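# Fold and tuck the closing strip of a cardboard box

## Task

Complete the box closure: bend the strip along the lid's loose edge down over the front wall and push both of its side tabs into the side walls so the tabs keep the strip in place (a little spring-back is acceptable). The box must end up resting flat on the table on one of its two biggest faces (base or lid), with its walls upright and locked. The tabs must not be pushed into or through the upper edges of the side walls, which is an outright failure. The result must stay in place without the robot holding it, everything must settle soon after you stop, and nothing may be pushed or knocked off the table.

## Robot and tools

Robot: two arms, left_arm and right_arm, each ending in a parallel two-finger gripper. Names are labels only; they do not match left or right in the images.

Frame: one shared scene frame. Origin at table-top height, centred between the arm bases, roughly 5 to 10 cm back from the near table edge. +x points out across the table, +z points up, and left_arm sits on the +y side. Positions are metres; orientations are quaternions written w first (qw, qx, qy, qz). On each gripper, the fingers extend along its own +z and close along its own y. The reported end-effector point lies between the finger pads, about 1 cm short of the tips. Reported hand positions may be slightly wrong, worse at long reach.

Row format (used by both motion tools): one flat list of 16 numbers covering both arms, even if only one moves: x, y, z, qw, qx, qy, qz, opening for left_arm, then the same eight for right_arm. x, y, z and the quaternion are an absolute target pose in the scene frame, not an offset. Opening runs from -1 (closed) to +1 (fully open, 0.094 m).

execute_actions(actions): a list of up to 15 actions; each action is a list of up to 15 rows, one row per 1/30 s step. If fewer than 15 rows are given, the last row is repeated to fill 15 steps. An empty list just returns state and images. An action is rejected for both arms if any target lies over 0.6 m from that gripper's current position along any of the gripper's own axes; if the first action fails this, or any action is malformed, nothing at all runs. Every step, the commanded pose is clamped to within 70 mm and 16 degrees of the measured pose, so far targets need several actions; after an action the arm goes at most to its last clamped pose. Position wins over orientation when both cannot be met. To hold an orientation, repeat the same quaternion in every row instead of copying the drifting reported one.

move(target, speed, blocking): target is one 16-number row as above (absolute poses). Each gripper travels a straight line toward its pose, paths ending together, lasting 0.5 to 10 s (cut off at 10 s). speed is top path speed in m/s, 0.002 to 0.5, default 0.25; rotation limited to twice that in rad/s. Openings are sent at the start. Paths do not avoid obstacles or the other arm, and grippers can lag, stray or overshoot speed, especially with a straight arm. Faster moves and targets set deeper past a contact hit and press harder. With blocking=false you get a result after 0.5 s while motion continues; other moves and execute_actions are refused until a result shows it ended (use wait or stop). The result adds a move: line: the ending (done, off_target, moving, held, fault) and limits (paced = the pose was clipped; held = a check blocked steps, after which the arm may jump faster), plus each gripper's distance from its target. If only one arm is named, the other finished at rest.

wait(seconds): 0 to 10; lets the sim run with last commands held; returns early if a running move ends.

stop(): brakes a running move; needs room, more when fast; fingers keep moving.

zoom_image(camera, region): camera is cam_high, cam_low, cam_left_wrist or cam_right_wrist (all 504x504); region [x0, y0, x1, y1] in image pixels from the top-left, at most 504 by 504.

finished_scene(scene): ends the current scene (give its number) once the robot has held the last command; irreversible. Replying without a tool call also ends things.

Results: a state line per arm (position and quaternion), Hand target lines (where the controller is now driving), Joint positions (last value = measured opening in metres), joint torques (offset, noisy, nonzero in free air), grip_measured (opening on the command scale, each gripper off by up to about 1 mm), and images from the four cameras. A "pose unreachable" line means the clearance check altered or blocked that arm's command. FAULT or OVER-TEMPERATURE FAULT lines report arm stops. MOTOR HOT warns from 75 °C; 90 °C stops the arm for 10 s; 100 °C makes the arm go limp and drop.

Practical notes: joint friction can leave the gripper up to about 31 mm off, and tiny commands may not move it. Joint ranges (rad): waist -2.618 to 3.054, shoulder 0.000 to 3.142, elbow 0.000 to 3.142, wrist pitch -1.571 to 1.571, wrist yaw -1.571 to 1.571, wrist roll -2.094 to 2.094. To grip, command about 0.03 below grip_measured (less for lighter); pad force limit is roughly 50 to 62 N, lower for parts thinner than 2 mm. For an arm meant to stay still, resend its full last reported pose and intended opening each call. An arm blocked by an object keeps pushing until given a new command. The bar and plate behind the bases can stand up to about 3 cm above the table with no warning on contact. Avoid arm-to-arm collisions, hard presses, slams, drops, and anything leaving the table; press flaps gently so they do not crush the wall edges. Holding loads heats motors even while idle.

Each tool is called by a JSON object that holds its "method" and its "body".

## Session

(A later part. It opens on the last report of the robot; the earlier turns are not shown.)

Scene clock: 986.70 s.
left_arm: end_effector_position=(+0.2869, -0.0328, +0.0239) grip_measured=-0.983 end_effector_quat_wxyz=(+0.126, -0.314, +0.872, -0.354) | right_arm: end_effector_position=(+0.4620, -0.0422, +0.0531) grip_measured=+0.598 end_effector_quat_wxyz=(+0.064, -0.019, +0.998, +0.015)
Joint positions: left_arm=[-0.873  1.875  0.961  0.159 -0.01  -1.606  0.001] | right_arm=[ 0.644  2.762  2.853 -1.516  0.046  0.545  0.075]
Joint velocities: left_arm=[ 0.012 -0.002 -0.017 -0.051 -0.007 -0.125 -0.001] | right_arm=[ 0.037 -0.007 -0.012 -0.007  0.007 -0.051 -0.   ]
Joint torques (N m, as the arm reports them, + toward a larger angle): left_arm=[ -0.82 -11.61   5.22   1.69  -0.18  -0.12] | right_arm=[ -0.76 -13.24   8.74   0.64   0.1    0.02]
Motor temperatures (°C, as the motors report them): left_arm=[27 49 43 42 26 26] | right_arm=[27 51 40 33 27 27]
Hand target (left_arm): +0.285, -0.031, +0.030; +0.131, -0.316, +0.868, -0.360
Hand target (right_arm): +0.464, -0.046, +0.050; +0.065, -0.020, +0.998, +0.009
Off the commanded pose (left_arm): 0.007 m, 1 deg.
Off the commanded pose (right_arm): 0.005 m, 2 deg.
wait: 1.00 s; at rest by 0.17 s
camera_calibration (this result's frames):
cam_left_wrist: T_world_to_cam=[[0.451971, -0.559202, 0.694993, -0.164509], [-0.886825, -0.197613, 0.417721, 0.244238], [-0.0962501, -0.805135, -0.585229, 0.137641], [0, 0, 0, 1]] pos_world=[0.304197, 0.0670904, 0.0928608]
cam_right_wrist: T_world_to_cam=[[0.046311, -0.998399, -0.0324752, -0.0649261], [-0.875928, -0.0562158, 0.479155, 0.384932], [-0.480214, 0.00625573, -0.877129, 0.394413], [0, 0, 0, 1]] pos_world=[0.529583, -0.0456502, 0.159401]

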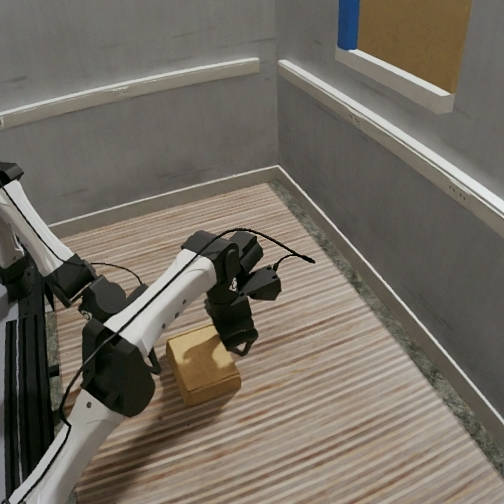

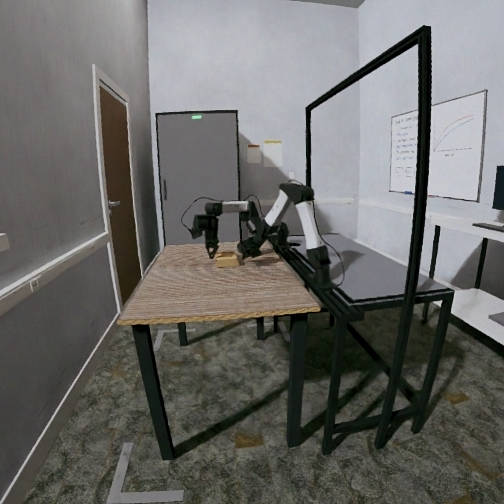

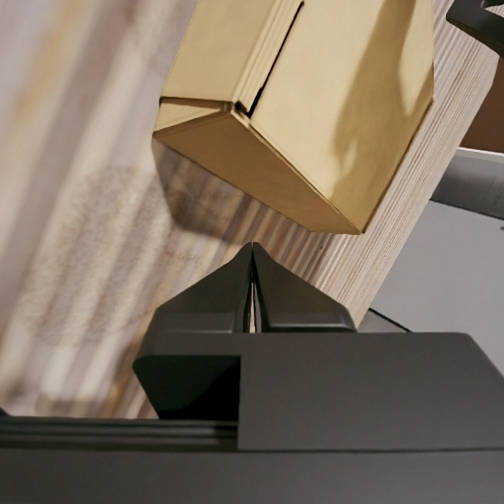

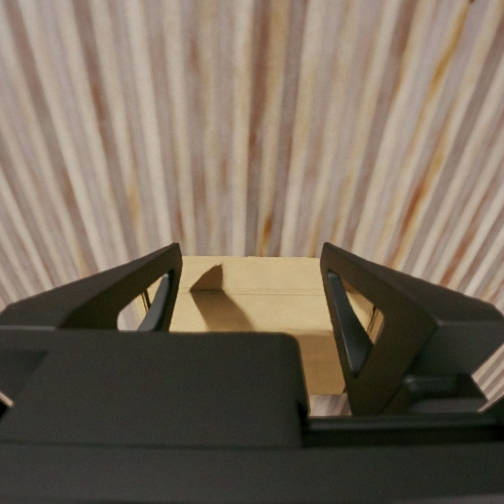

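{"method": "move", "body": {"target": [0.305,-0.035,0.016,0.131,-0.316,0.868,-0.36,-1, 0.455,-0.045,0.025,0,-0.02,1,0,0.6], "speed": 0.04}}

{"method": "move", "body": {"target": [0.334,-0.040,0.014,0.131,-0.316,0.868,-0.36,-1, 0.425,-0.045,0.03,0,-0.02,1,0,0.6], "speed": 0.03}}

{"method": "wait", "body": {"seconds": 10}}

{"method": "wait", "body": {"seconds": 10}}

{"method": "wait", "body": {"seconds": 10}}

Scene clock: 993.47 s.
left_arm: end_effector_position=(+0.2989, -0.0316, +0.0171) grip_measured=-0.983 end_effector_quat_wxyz=(+0.131, -0.317, +0.869, -0.355) | right_arm: end_effector_position=(+0.4540, -0.0436, +0.0279) grip_measured=+0.598 end_effector_quat_wxyz=(+0.029, -0.019, +0.999, +0.013)
Joint positions: left_arm=[-0.85   1.913  0.975  0.191 -0.005 -1.594  0.001] | right_arm=[ 0.639  2.81   2.853 -1.53   0.011  0.542  0.075]
Joint velocities: left_arm=[-0.002 -0.007  0.007 -0.022 -0.022 -0.037  0.001] | right_arm=[-0.002 -0.017 -0.012 -0.022  0.022 -0.037  0.001]
Joint torques (N m, as the arm reports them, + toward a larger angle): left_arm=[ 0.4  -8.4   7.65  1.71  0.01  0.03] | right_arm=[ -0.8  -13.41   8.76   0.49  -0.03  -0.03]
Motor temperatures (°C, as the motors report them): left_arm=[27 50 43 42 26 26] | right_arm=[27 53 41 33 27 27]
Hand target (left_arm): +0.305, -0.034, +0.016; +0.131, -0.316, +0.868, -0.360
Hand target (right_arm): +0.454, -0.045, +0.025; +0.024, -0.020, +0.999, +0.015
Off the commanded pose (left_arm): 0.007 m, 1 deg.
Off the commanded pose (right_arm): 0.003 m, 4 deg.
elbow stopped short (right arm): the move would have taken joint 3 (elbow) straighter than the controller allows; a more bent joint 3 avoids this.
move: off_target (right_arm)
camera_calibration (this result's frames):
cam_left_wrist: T_world_to_cam=[[0.45195, -0.552569, 0.700292, -0.164403], [-0.888225, -0.206197, 0.410536, 0.258237], [-0.0824512, -0.807558, -0.583997, 0.131524], [0, 0, 0, 1]] pos_world=[0.314518, 0.068617, 0.0859239]
cam_right_wrist: T_world_to_cam=[[0.0444629, -0.998527, -0.0310826, -0.0659283], [-0.83992, -0.0542095, 0.539995, 0.37193], [-0.540885, 0.00209715, -0.841094, 0.394825], [0, 0, 0, 1]] pos_world=[0.528878, -0.0464971, 0.129196]

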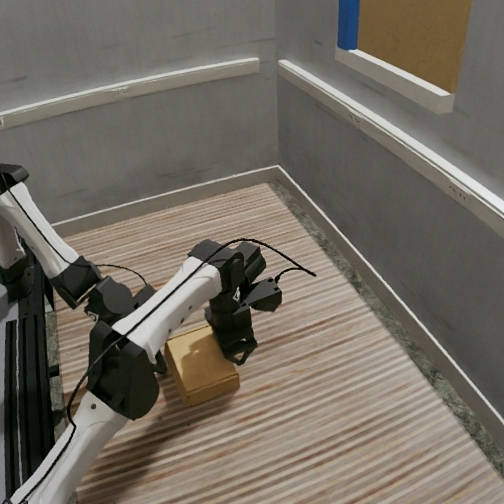

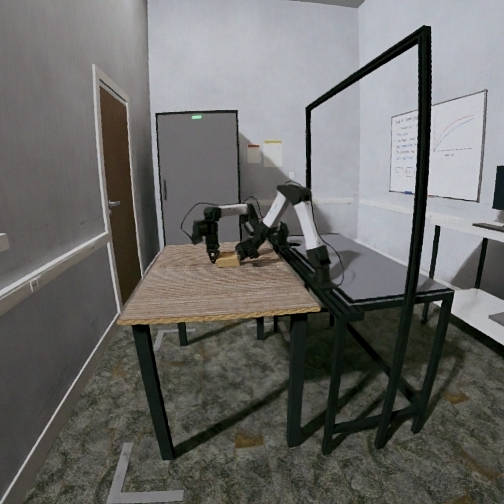

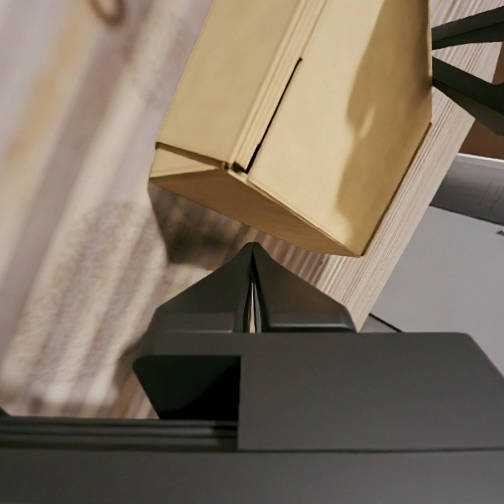

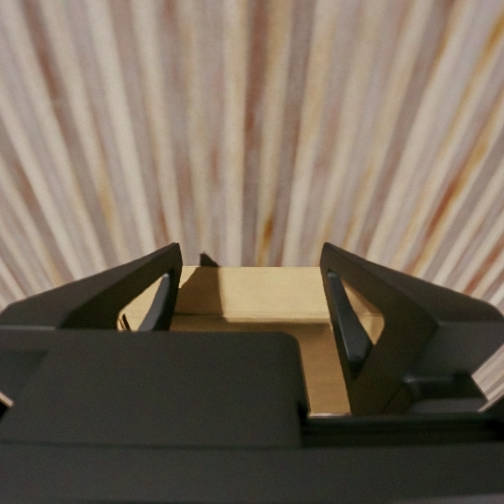

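Scene clock: 994.93 s.
left_arm: end_effector_position=(+0.3167, -0.0446, +0.0151) grip_measured=-0.983 end_effector_quat_wxyz=(+0.112, -0.305, +0.873, -0.364) | right_arm: end_effector_position=(+0.4485, -0.0480, +0.0377) grip_measured=+0.598 end_effector_quat_wxyz=(+0.036, -0.015, +0.999, +0.007)
Joint positions: left_arm=[-0.814  1.982  1.07   0.169  0.07  -1.561  0.001] | right_arm=[ 0.644  2.672  2.618 -1.427  0.03   0.554  0.075]
Joint velocities: left_arm=[ 0.017  0.002  0.012 -0.037  0.037 -0.066 -0.   ] | right_arm=[-0.002 -0.007 -0.022 -0.066  0.051  0.022  0.   ]
Joint torques (N m, as the arm reports them, + toward a larger angle): left_arm=[ 1.74 -8.92  8.22  1.67 -0.28  0.04] | right_arm=[  1.87 -14.37   4.49   0.22  -0.19   0.16]
Motor temperatures (°C, as the motors report them): left_arm=[27 50 43 42 26 26] | right_arm=[27 53 41 33 27 27]
Hand target (left_arm): +0.334, -0.039, +0.014; +0.131, -0.316, +0.868, -0.360
Hand target (right_arm): +0.426, -0.045, +0.030; -0.001, -0.020, +1.000, -0.001
Off the commanded pose (left_arm): 0.018 m, 3 deg.
Off the commanded pose (right_arm): 0.025 m, 4 deg.
move: off_target (left_arm, right_arm)
camera_calibration (this result's frames):
cam_left_wrist: T_world_to_cam=[[0.44359, -0.555701, 0.703154, -0.175822], [-0.887368, -0.162268, 0.431563, 0.273493], [-0.125721, -0.815393, -0.565092, 0.134436], [0, 0, 0, 1]] pos_world=[0.337583, 0.0562929, 0.0815687]
cam_right_wrist: T_world_to_cam=[[0.0371073, -0.999146, -0.0181755, -0.066994], [-0.847938, -0.0411055, 0.528499, 0.366517], [-0.528795, -0.0041995, -0.848739, 0.394636], [0, 0, 0, 1]] pos_world=[0.521951, -0.0502136, 0.140021]

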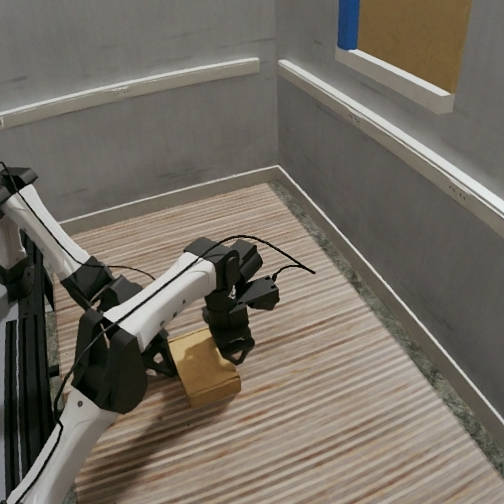

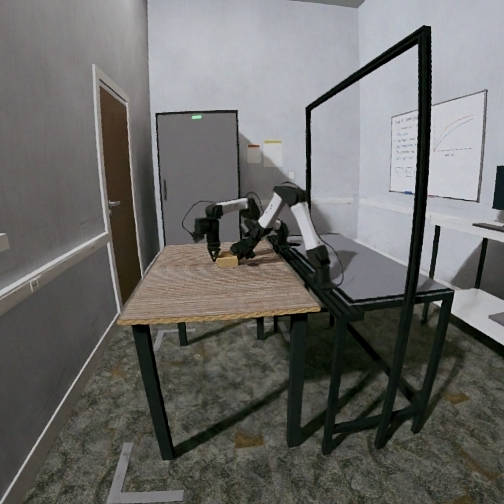

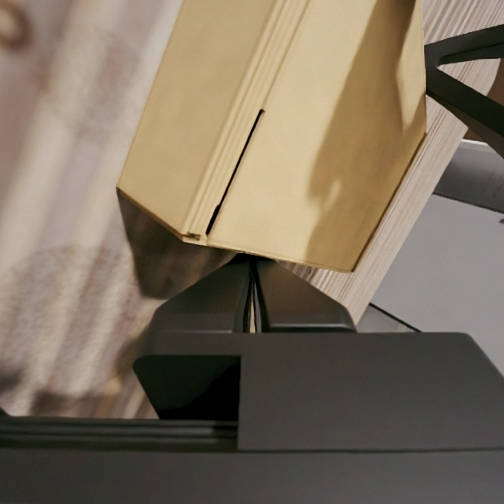

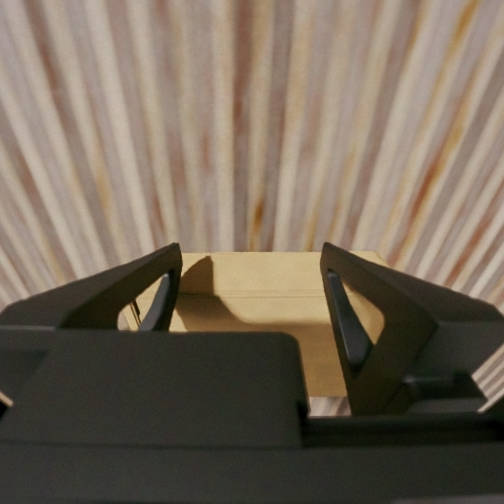

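Scene clock: 1004.93 s.
left_arm: end_effector_position=(+0.3167, -0.0447, +0.0152) grip_measured=-0.983 end_effector_quat_wxyz=(+0.112, -0.304, +0.873, -0.364) | right_arm: end_effector_position=(+0.4486, -0.0479, +0.0377) grip_measured=+0.598 end_effector_quat_wxyz=(+0.036, -0.015, +0.999, +0.007)
Joint positions: left_arm=[-0.814  1.982  1.07   0.168  0.07  -1.561  0.001] | right_arm=[ 0.644  2.672  2.616 -1.426  0.03   0.554  0.075]
Joint velocities: left_arm=[-0.007  0.022  0.002  0.007 -0.022  0.007 -0.001] | right_arm=[-0.007 -0.007 -0.002  0.007 -0.051 -0.066 -0.   ]
Joint torques (N m, as the arm reports them, + toward a larger angle): left_arm=[ 1.63 -8.95  8.28  1.65 -0.29  0.03] | right_arm=[  1.91 -14.59   4.33   0.23  -0.25   0.11]
Motor temperatures (°C, as the motors report them): left_arm=[27 50 44 42 26 26] | right_arm=[27 56 40 32 27 27]
Hand target (left_arm): +0.334, -0.039, +0.014; +0.131, -0.316, +0.868, -0.360
Hand target (right_arm): +0.426, -0.044, +0.030; -0.001, -0.020, +1.000, -0.001
Off the commanded pose (left_arm): 0.018 m, 3 deg.
Off the commanded pose (right_arm): 0.025 m, 4 deg.
wait: 10.00 s; at rest by 0.17 s
camera_calibration (this result's frames):
cam_left_wrist: T_world_to_cam=[[0.443287, -0.555933, 0.703161, -0.175832], [-0.887506, -0.162096, 0.431345, 0.273545], [-0.125819, -0.815269, -0.565249, 0.134481], [0, 0, 0, 1]] pos_world=[0.337637, 0.0562281, 0.0816617]
cam_right_wrist: T_world_to_cam=[[0.036737, -0.999152, -0.0186005, -0.0667437], [-0.848287, -0.0410184, 0.527946, 0.366792], [-0.528261, -0.00361659, -0.849074, 0.394499], [0, 0, 0, 1]] pos_world=[0.521995, -0.0502152, 0.140071]

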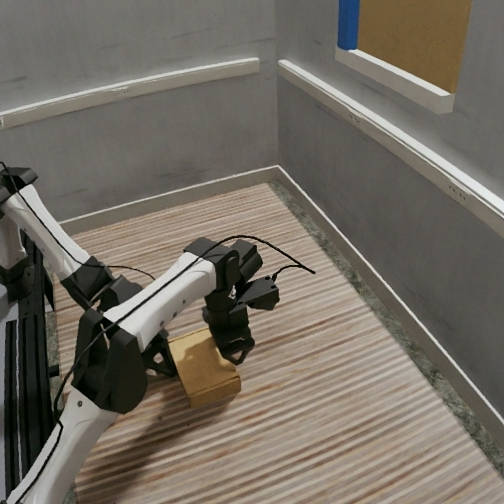

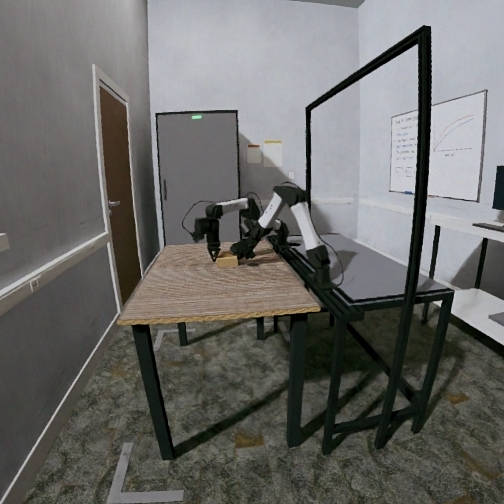

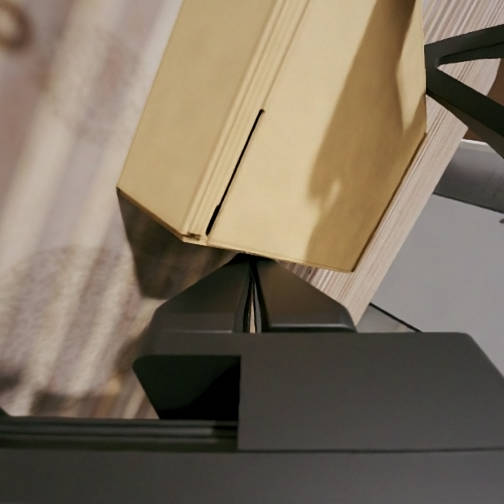

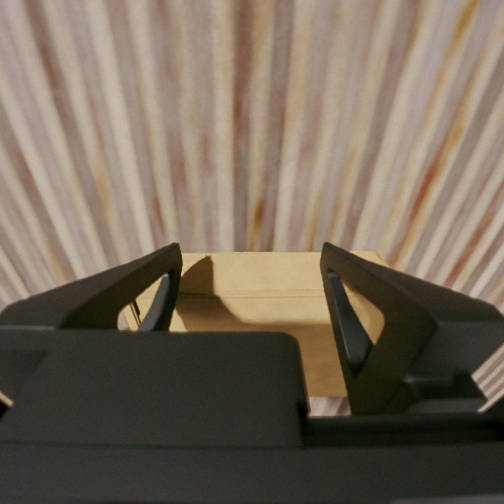

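Scene clock: 1014.10 s.
left_arm: end_effector_position=(+0.3167, -0.0447, +0.0152) grip_measured=-0.983 end_effector_quat_wxyz=(+0.112, -0.304, +0.873, -0.364) | right_arm: end_effector_position=(+0.4486, -0.0479, +0.0377) grip_measured=+0.598 end_effector_quat_wxyz=(+0.036, -0.015, +0.999, +0.007)
Joint positions: left_arm=[-0.814  1.982  1.07   0.168  0.07  -1.561  0.001] | right_arm=[ 0.644  2.672  2.616 -1.426  0.03   0.554  0.075]
Joint velocities: left_arm=[ 0.007 -0.012 -0.012 -0.095 -0.051 -0.051 -0.001] | right_arm=[ 0.007 -0.017 -0.007 -0.037 -0.037 -0.007  0.001]
Joint torques (N m, as the arm reports them, + toward a larger angle): left_arm=[ 1.61 -8.95  8.23  1.64 -0.29  0.04] | right_arm=[  1.64 -14.7    4.47   0.24  -0.22   0.13]
Motor temperatures (°C, as the motors report them): left_arm=[27 50 44 42 26 26] | right_arm=[27 59 40 32 27 27]
Hand target (left_arm): +0.334, -0.039, +0.014; +0.131, -0.316, +0.868, -0.360
Hand target (right_arm): +0.426, -0.044, +0.030; -0.001, -0.020, +1.000, -0.001
Off the commanded pose (left_arm): 0.018 m, 3 deg.
Off the commanded pose (right_arm): 0.025 m, 4 deg.
wait: 9.17 of 10 s (the call's time ran out); at rest by 0.17 s
camera_calibration (this result's frames):
cam_left_wrist: T_world_to_cam=[[0.443287, -0.555933, 0.703161, -0.175832], [-0.887506, -0.162096, 0.431345, 0.273545], [-0.125819, -0.815269, -0.565249, 0.134481], [0, 0, 0, 1]] pos_world=[0.337637, 0.0562281, 0.0816617]
cam_right_wrist: T_world_to_cam=[[0.036737, -0.999152, -0.0186005, -0.0667437], [-0.848287, -0.0410184, 0.527946, 0.366792], [-0.528261, -0.00361659, -0.849074, 0.394499], [0, 0, 0, 1]] pos_world=[0.521995, -0.0502152, 0.140071]

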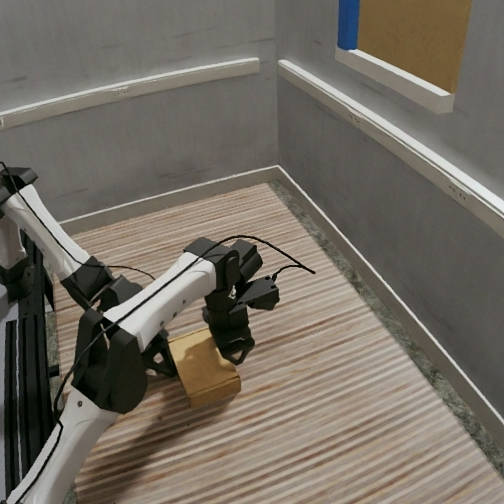

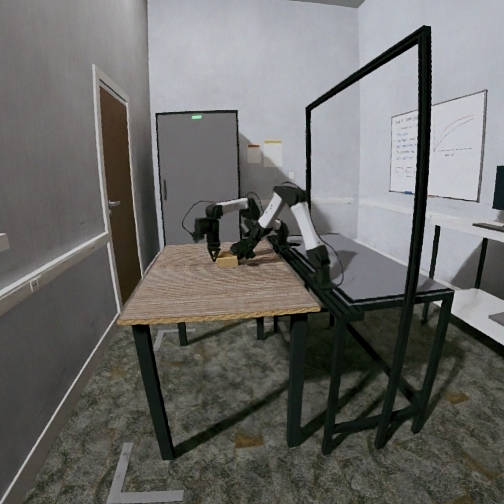

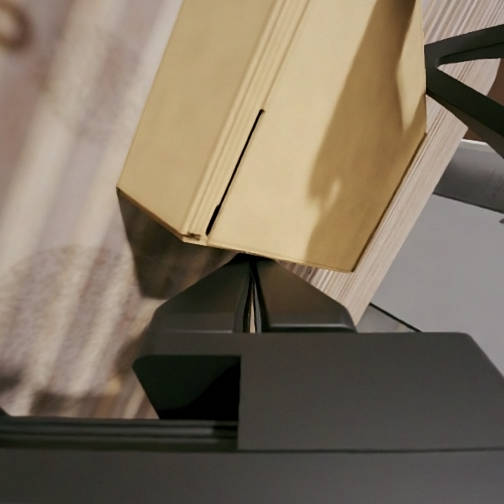

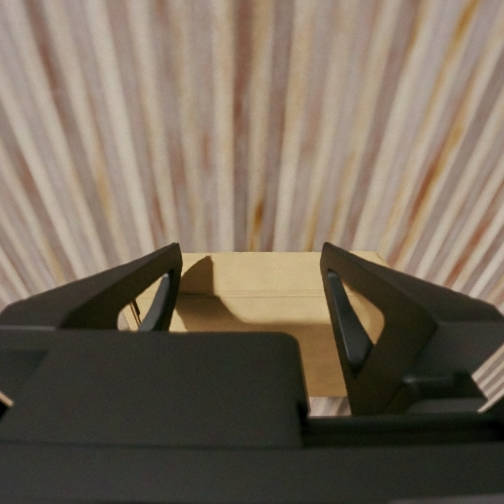

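Scene clock: 1023.23 s.
left_arm: end_effector_position=(+0.3167, -0.0447, +0.0152) grip_measured=-0.983 end_effector_quat_wxyz=(+0.112, -0.304, +0.873, -0.364) | right_arm: end_effector_position=(+0.4486, -0.0479, +0.0377) grip_measured=+0.598 end_effector_quat_wxyz=(+0.036, -0.015, +0.999, +0.007)
Joint positions: left_arm=[-0.814  1.982  1.07   0.168  0.07  -1.561  0.001] | right_arm=[ 0.644  2.672  2.616 -1.426  0.03   0.554  0.075]
Joint velocities: left_arm=[ 0.017 -0.012 -0.012 -0.037 -0.007 -0.007 -0.   ] | right_arm=[-0.002 -0.002 -0.012  0.066  0.051  0.037 -0.   ]
Joint torques (N m, as the arm reports them, + toward a larger angle): left_arm=[ 1.61 -8.97  8.27  1.65 -0.28  0.04] | right_arm=[  1.76 -14.62   4.31   0.27  -0.19   0.18]
Motor temperatures (°C, as the motors report them): left_arm=[27 49 44 43 26 26] | right_arm=[27 61 39 32 27 27]
Hand target (left_arm): +0.334, -0.039, +0.014; +0.131, -0.316, +0.868, -0.360
Hand target (right_arm): +0.426, -0.044, +0.030; -0.001, -0.020, +1.000, -0.001
Off the commanded pose (left_arm): 0.018 m, 3 deg.
Off the commanded pose (right_arm): 0.025 m, 4 deg.
wait: 9.13 of 10 s (the call's time ran out); at rest by 0.17 s
camera_calibration (this result's frames):
cam_left_wrist: T_world_to_cam=[[0.443287, -0.555933, 0.703161, -0.175832], [-0.887506, -0.162096, 0.431345, 0.273545], [-0.125819, -0.815269, -0.565249, 0.134481], [0, 0, 0, 1]] pos_world=[0.337637, 0.0562281, 0.0816617]
cam_right_wrist: T_world_to_cam=[[0.036737, -0.999152, -0.0186005, -0.0667437], [-0.848287, -0.0410184, 0.527946, 0.366792], [-0.528261, -0.00361659, -0.849074, 0.394499], [0, 0, 0, 1]] pos_world=[0.521995, -0.0502152, 0.140071]

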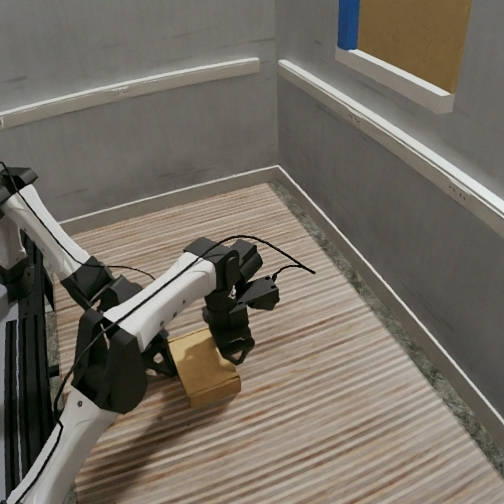

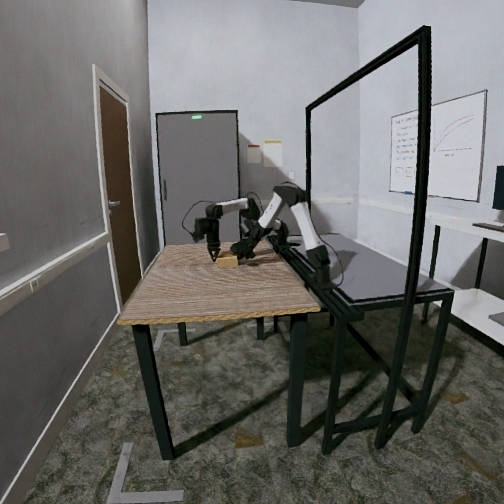

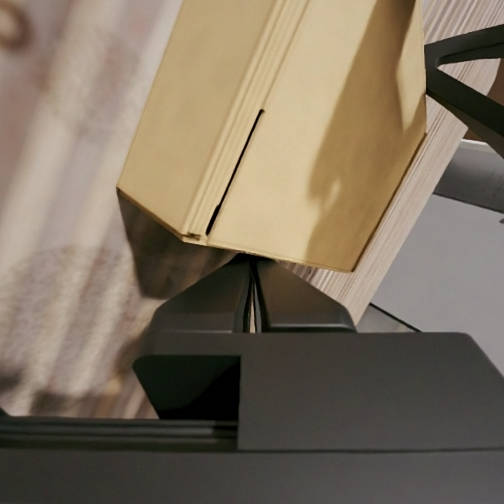

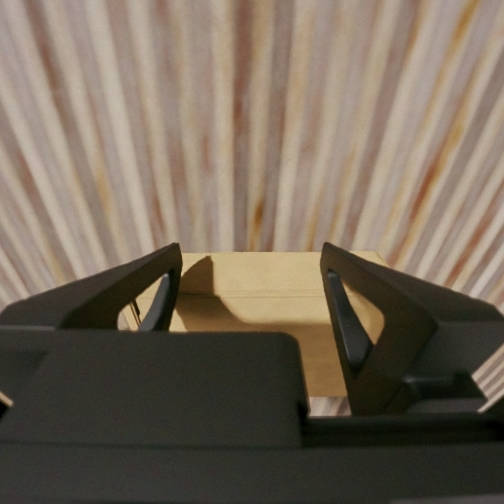

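{"method": "move", "body": {"target": [0.295,-0.044,0.018,0.112,-0.304,0.873,-0.364,-1, 0.4486,-0.048,0.038,0.036,-0.015,0.999,0.007,0.6], "speed": 0.006}}

Scene clock: 1030.03 s.
left_arm: end_effector_position=(+0.2970, -0.0452, +0.0101) grip_measured=-0.983 end_effector_quat_wxyz=(+0.106, -0.303, +0.878, -0.356) | right_arm: end_effector_position=(+0.4497, -0.0478, +0.0378) grip_measured=+0.598 end_effector_quat_wxyz=(+0.038, -0.015, +0.999, +0.007)
Joint positions: left_arm=[-0.851  1.961  1.027  0.171  0.051 -1.582  0.001] | right_arm=[ 0.643  2.672  2.616 -1.422  0.032  0.554  0.075]
Joint velocities: left_arm=[-0.002  0.007  0.007  0.007 -0.022  0.051 -0.001] | right_arm=[-0.007  0.002 -0.002  0.051 -0.007  0.022 -0.001]
Joint torques (N m, as the arm reports them, + toward a larger angle): left_arm=[ -0.93 -12.54   5.12   1.72  -0.11  -0.11] | right_arm=[ -0.23 -14.41   7.2    0.56   0.01   0.07]
Motor temperatures (°C, as the motors report them): left_arm=[27 51 44 43 26 26] | right_arm=[27 62 40 32 27 27]
Hand target (left_arm): +0.295, -0.044, +0.018; +0.112, -0.304, +0.873, -0.364
Hand target (right_arm): +0.449, -0.048, +0.038; +0.036, -0.015, +0.999, +0.007
Off the commanded pose (left_arm): 0.008 m, 1 deg.
Off the commanded pose (right_arm): 0.001 m, 0 deg.
move: done
camera_calibration (this result's frames):
cam_left_wrist: T_world_to_cam=[[0.449207, -0.569047, 0.688766, -0.166005], [-0.882149, -0.160386, 0.442821, 0.256573], [-0.141517, -0.806512, -0.574031, 0.13378], [0, 0, 0, 1]] pos_world=[0.319838, 0.0545807, 0.0775168]
cam_right_wrist: T_world_to_cam=[[0.0362924, -0.999161, -0.0189572, -0.0664946], [-0.850536, -0.040842, 0.524328, 0.36882], [-0.524663, -0.0029053, -0.851305, 0.393628], [0, 0, 0, 1]] pos_world=[0.522629, -0.0502319, 0.140454]

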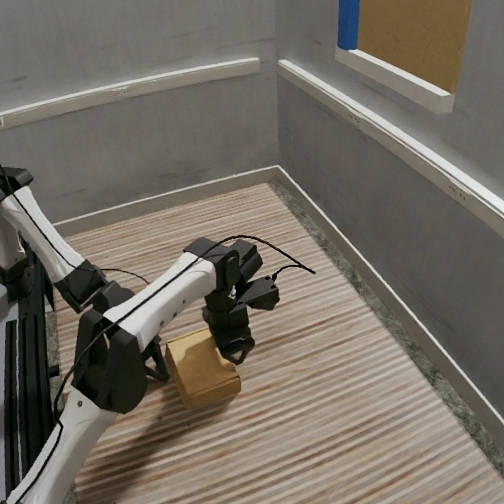

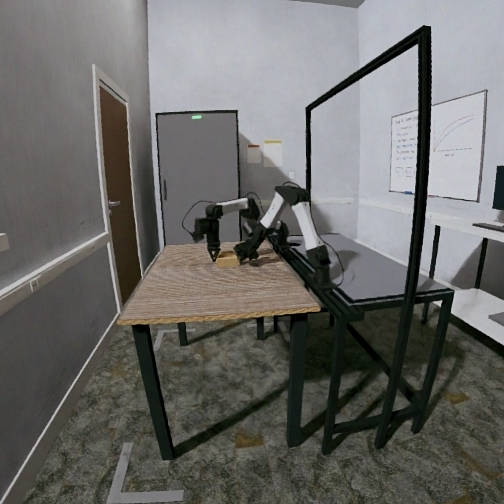

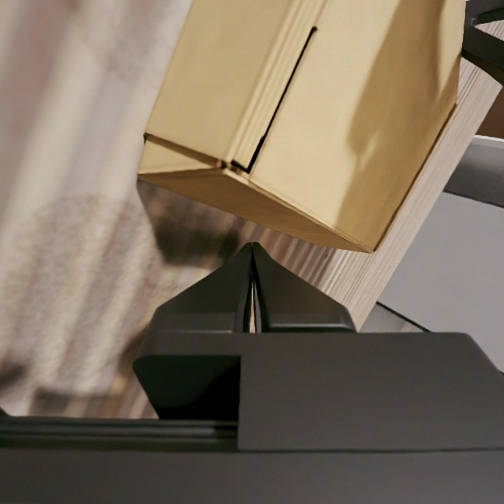

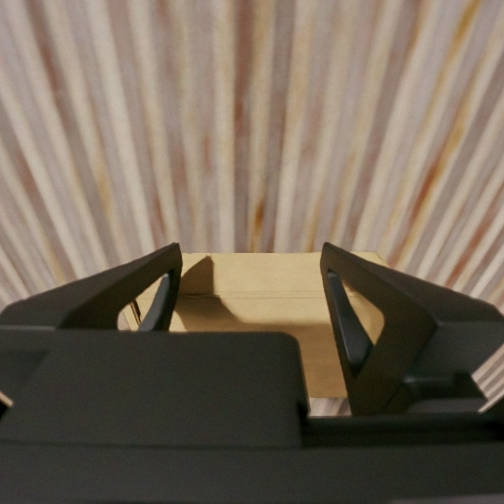

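{"method": "zoom_image", "body": {"camera": "cam_high", "region": [160,360,250,420]}}

{"method": "zoom_image", "body": {"camera": "cam_left_wrist", "region": [120,0,340,200]}}

Region (160, 360, 250, 420) of cam_high's 504x504 image, scaled by 5.600, with more detail than that image has.

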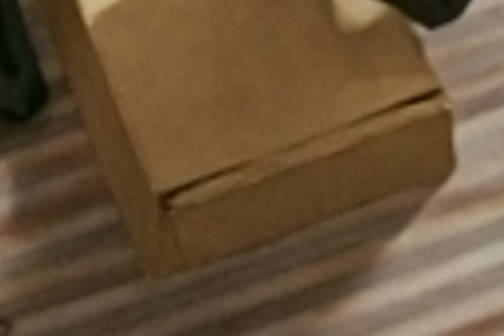

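Region (120, 0, 340, 200) of cam_left_wrist's 504x504 image, scaled by 2.291, with more detail than that image has; it fills the top 458 rows of this view, and the rest is white.

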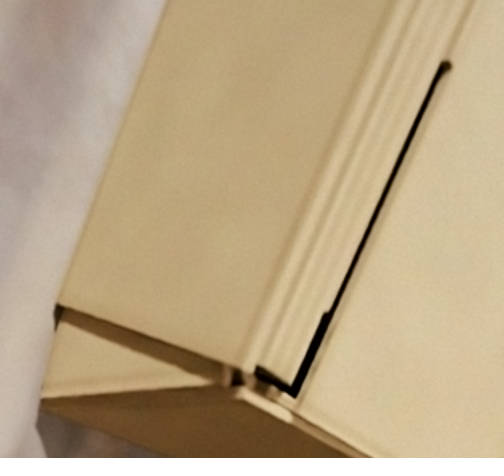

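{"method": "move", "body": {"target": [0.28,-0.03,0.04,0.112,-0.304,0.873,-0.364,-1, 0.468,-0.048,0.045,0.07,-0.015,0.997,0.007,0.6], "speed": 0.03}}

{"method": "zoom_image", "body": {"camera": "cam_low", "region": [205,240,265,275]}}

Scene clock: 1050.87 s.
left_arm: end_effector_position=(+0.2862, -0.0369, +0.0396) grip_measured=-0.983 end_effector_quat_wxyz=(+0.112, -0.300, +0.871, -0.372) | right_arm: end_effector_position=(+0.4619, -0.0447, +0.0473) grip_measured=+0.598 end_effector_quat_wxyz=(+0.066, -0.016, +0.998, +0.011)
Joint positions: left_arm=[-0.859  1.84   0.968  0.146  0.044 -1.588  0.001] | right_arm=[ 0.643  2.688  2.681 -1.419  0.056  0.549  0.075]
Joint velocities: left_arm=[-0.002  0.002  0.007  0.037  0.037 -0.037  0.   ] | right_arm=[-0.002  0.007  0.012  0.007  0.051  0.007  0.   ]
Joint torques (N m, as the arm reports them, + toward a larger angle): left_arm=[ -0.93 -11.48   5.36   1.43  -0.15  -0.11] | right_arm=[ -1.05 -12.82   8.95   0.73   0.1   -0.02]
Motor temperatures (°C, as the motors report them): left_arm=[27 56 42 43 26 26] | right_arm=[27 64 41 32 27 27]
Hand target (left_arm): +0.280, -0.031, +0.040; +0.112, -0.304, +0.873, -0.364
Hand target (right_arm): +0.468, -0.048, +0.045; +0.071, -0.015, +0.997, +0.007
Off the commanded pose (left_arm): 0.009 m, 1 deg.
Off the commanded pose (right_arm): 0.007 m, 1 deg.
move: done
camera_calibration (this result's frames):
cam_left_wrist: T_world_to_cam=[[0.433352, -0.549408, 0.714393, -0.172542], [-0.891992, -0.148298, 0.427034, 0.239195], [-0.128672, -0.822289, -0.554333, 0.150886], [0, 0, 0, 1]] pos_world=[0.307546, 0.0647482, 0.10476]
cam_right_wrist: T_world_to_cam=[[0.0395855, -0.998918, -0.0244115, -0.0648987], [-0.878257, -0.0464346, 0.47593, 0.389173], [-0.476548, 0.00259966, -0.879145, 0.38753], [0, 0, 0, 1]] pos_world=[0.52904, -0.0477648, 0.153891]

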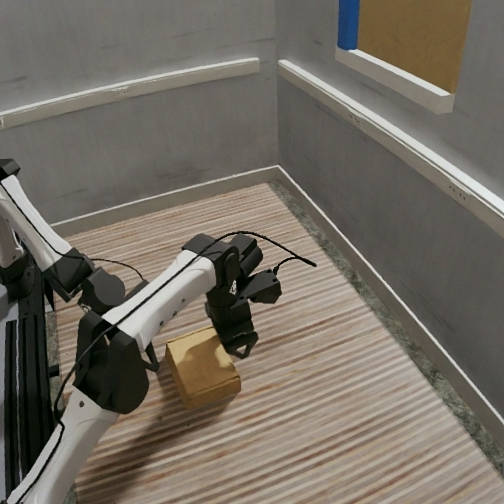

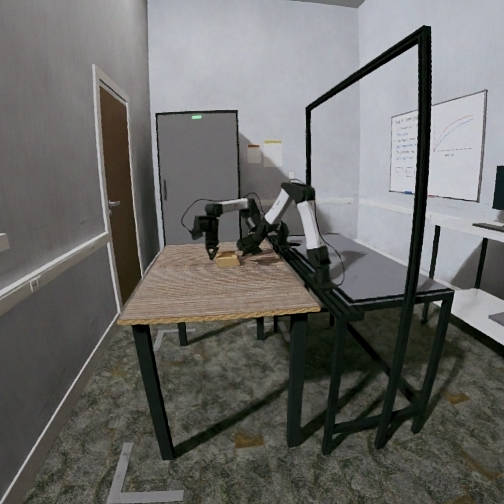

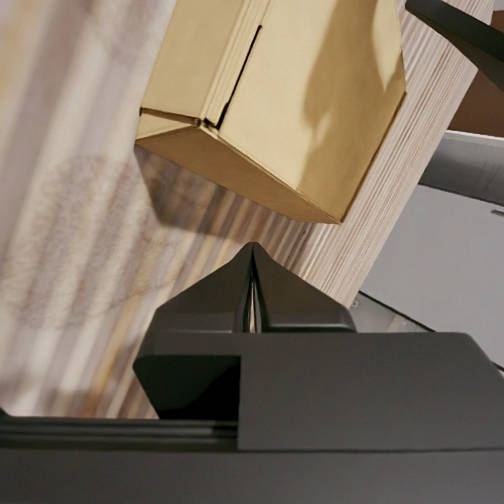

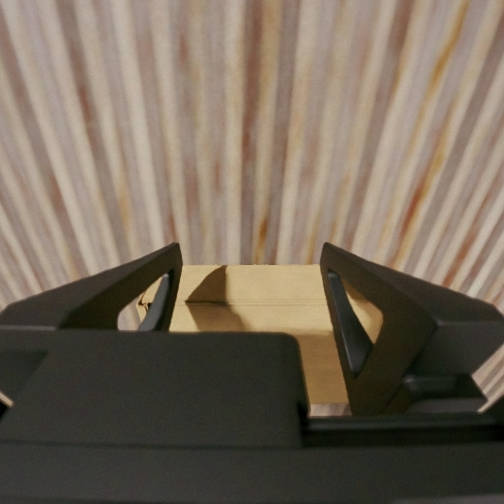

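Region (205, 240, 265, 275) of cam_low's 504x504 image, scaled by 8.400, with more detail than that image has; it fills the top 294 rows of this view, and the rest is white.

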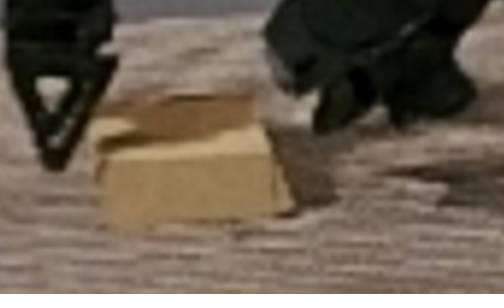

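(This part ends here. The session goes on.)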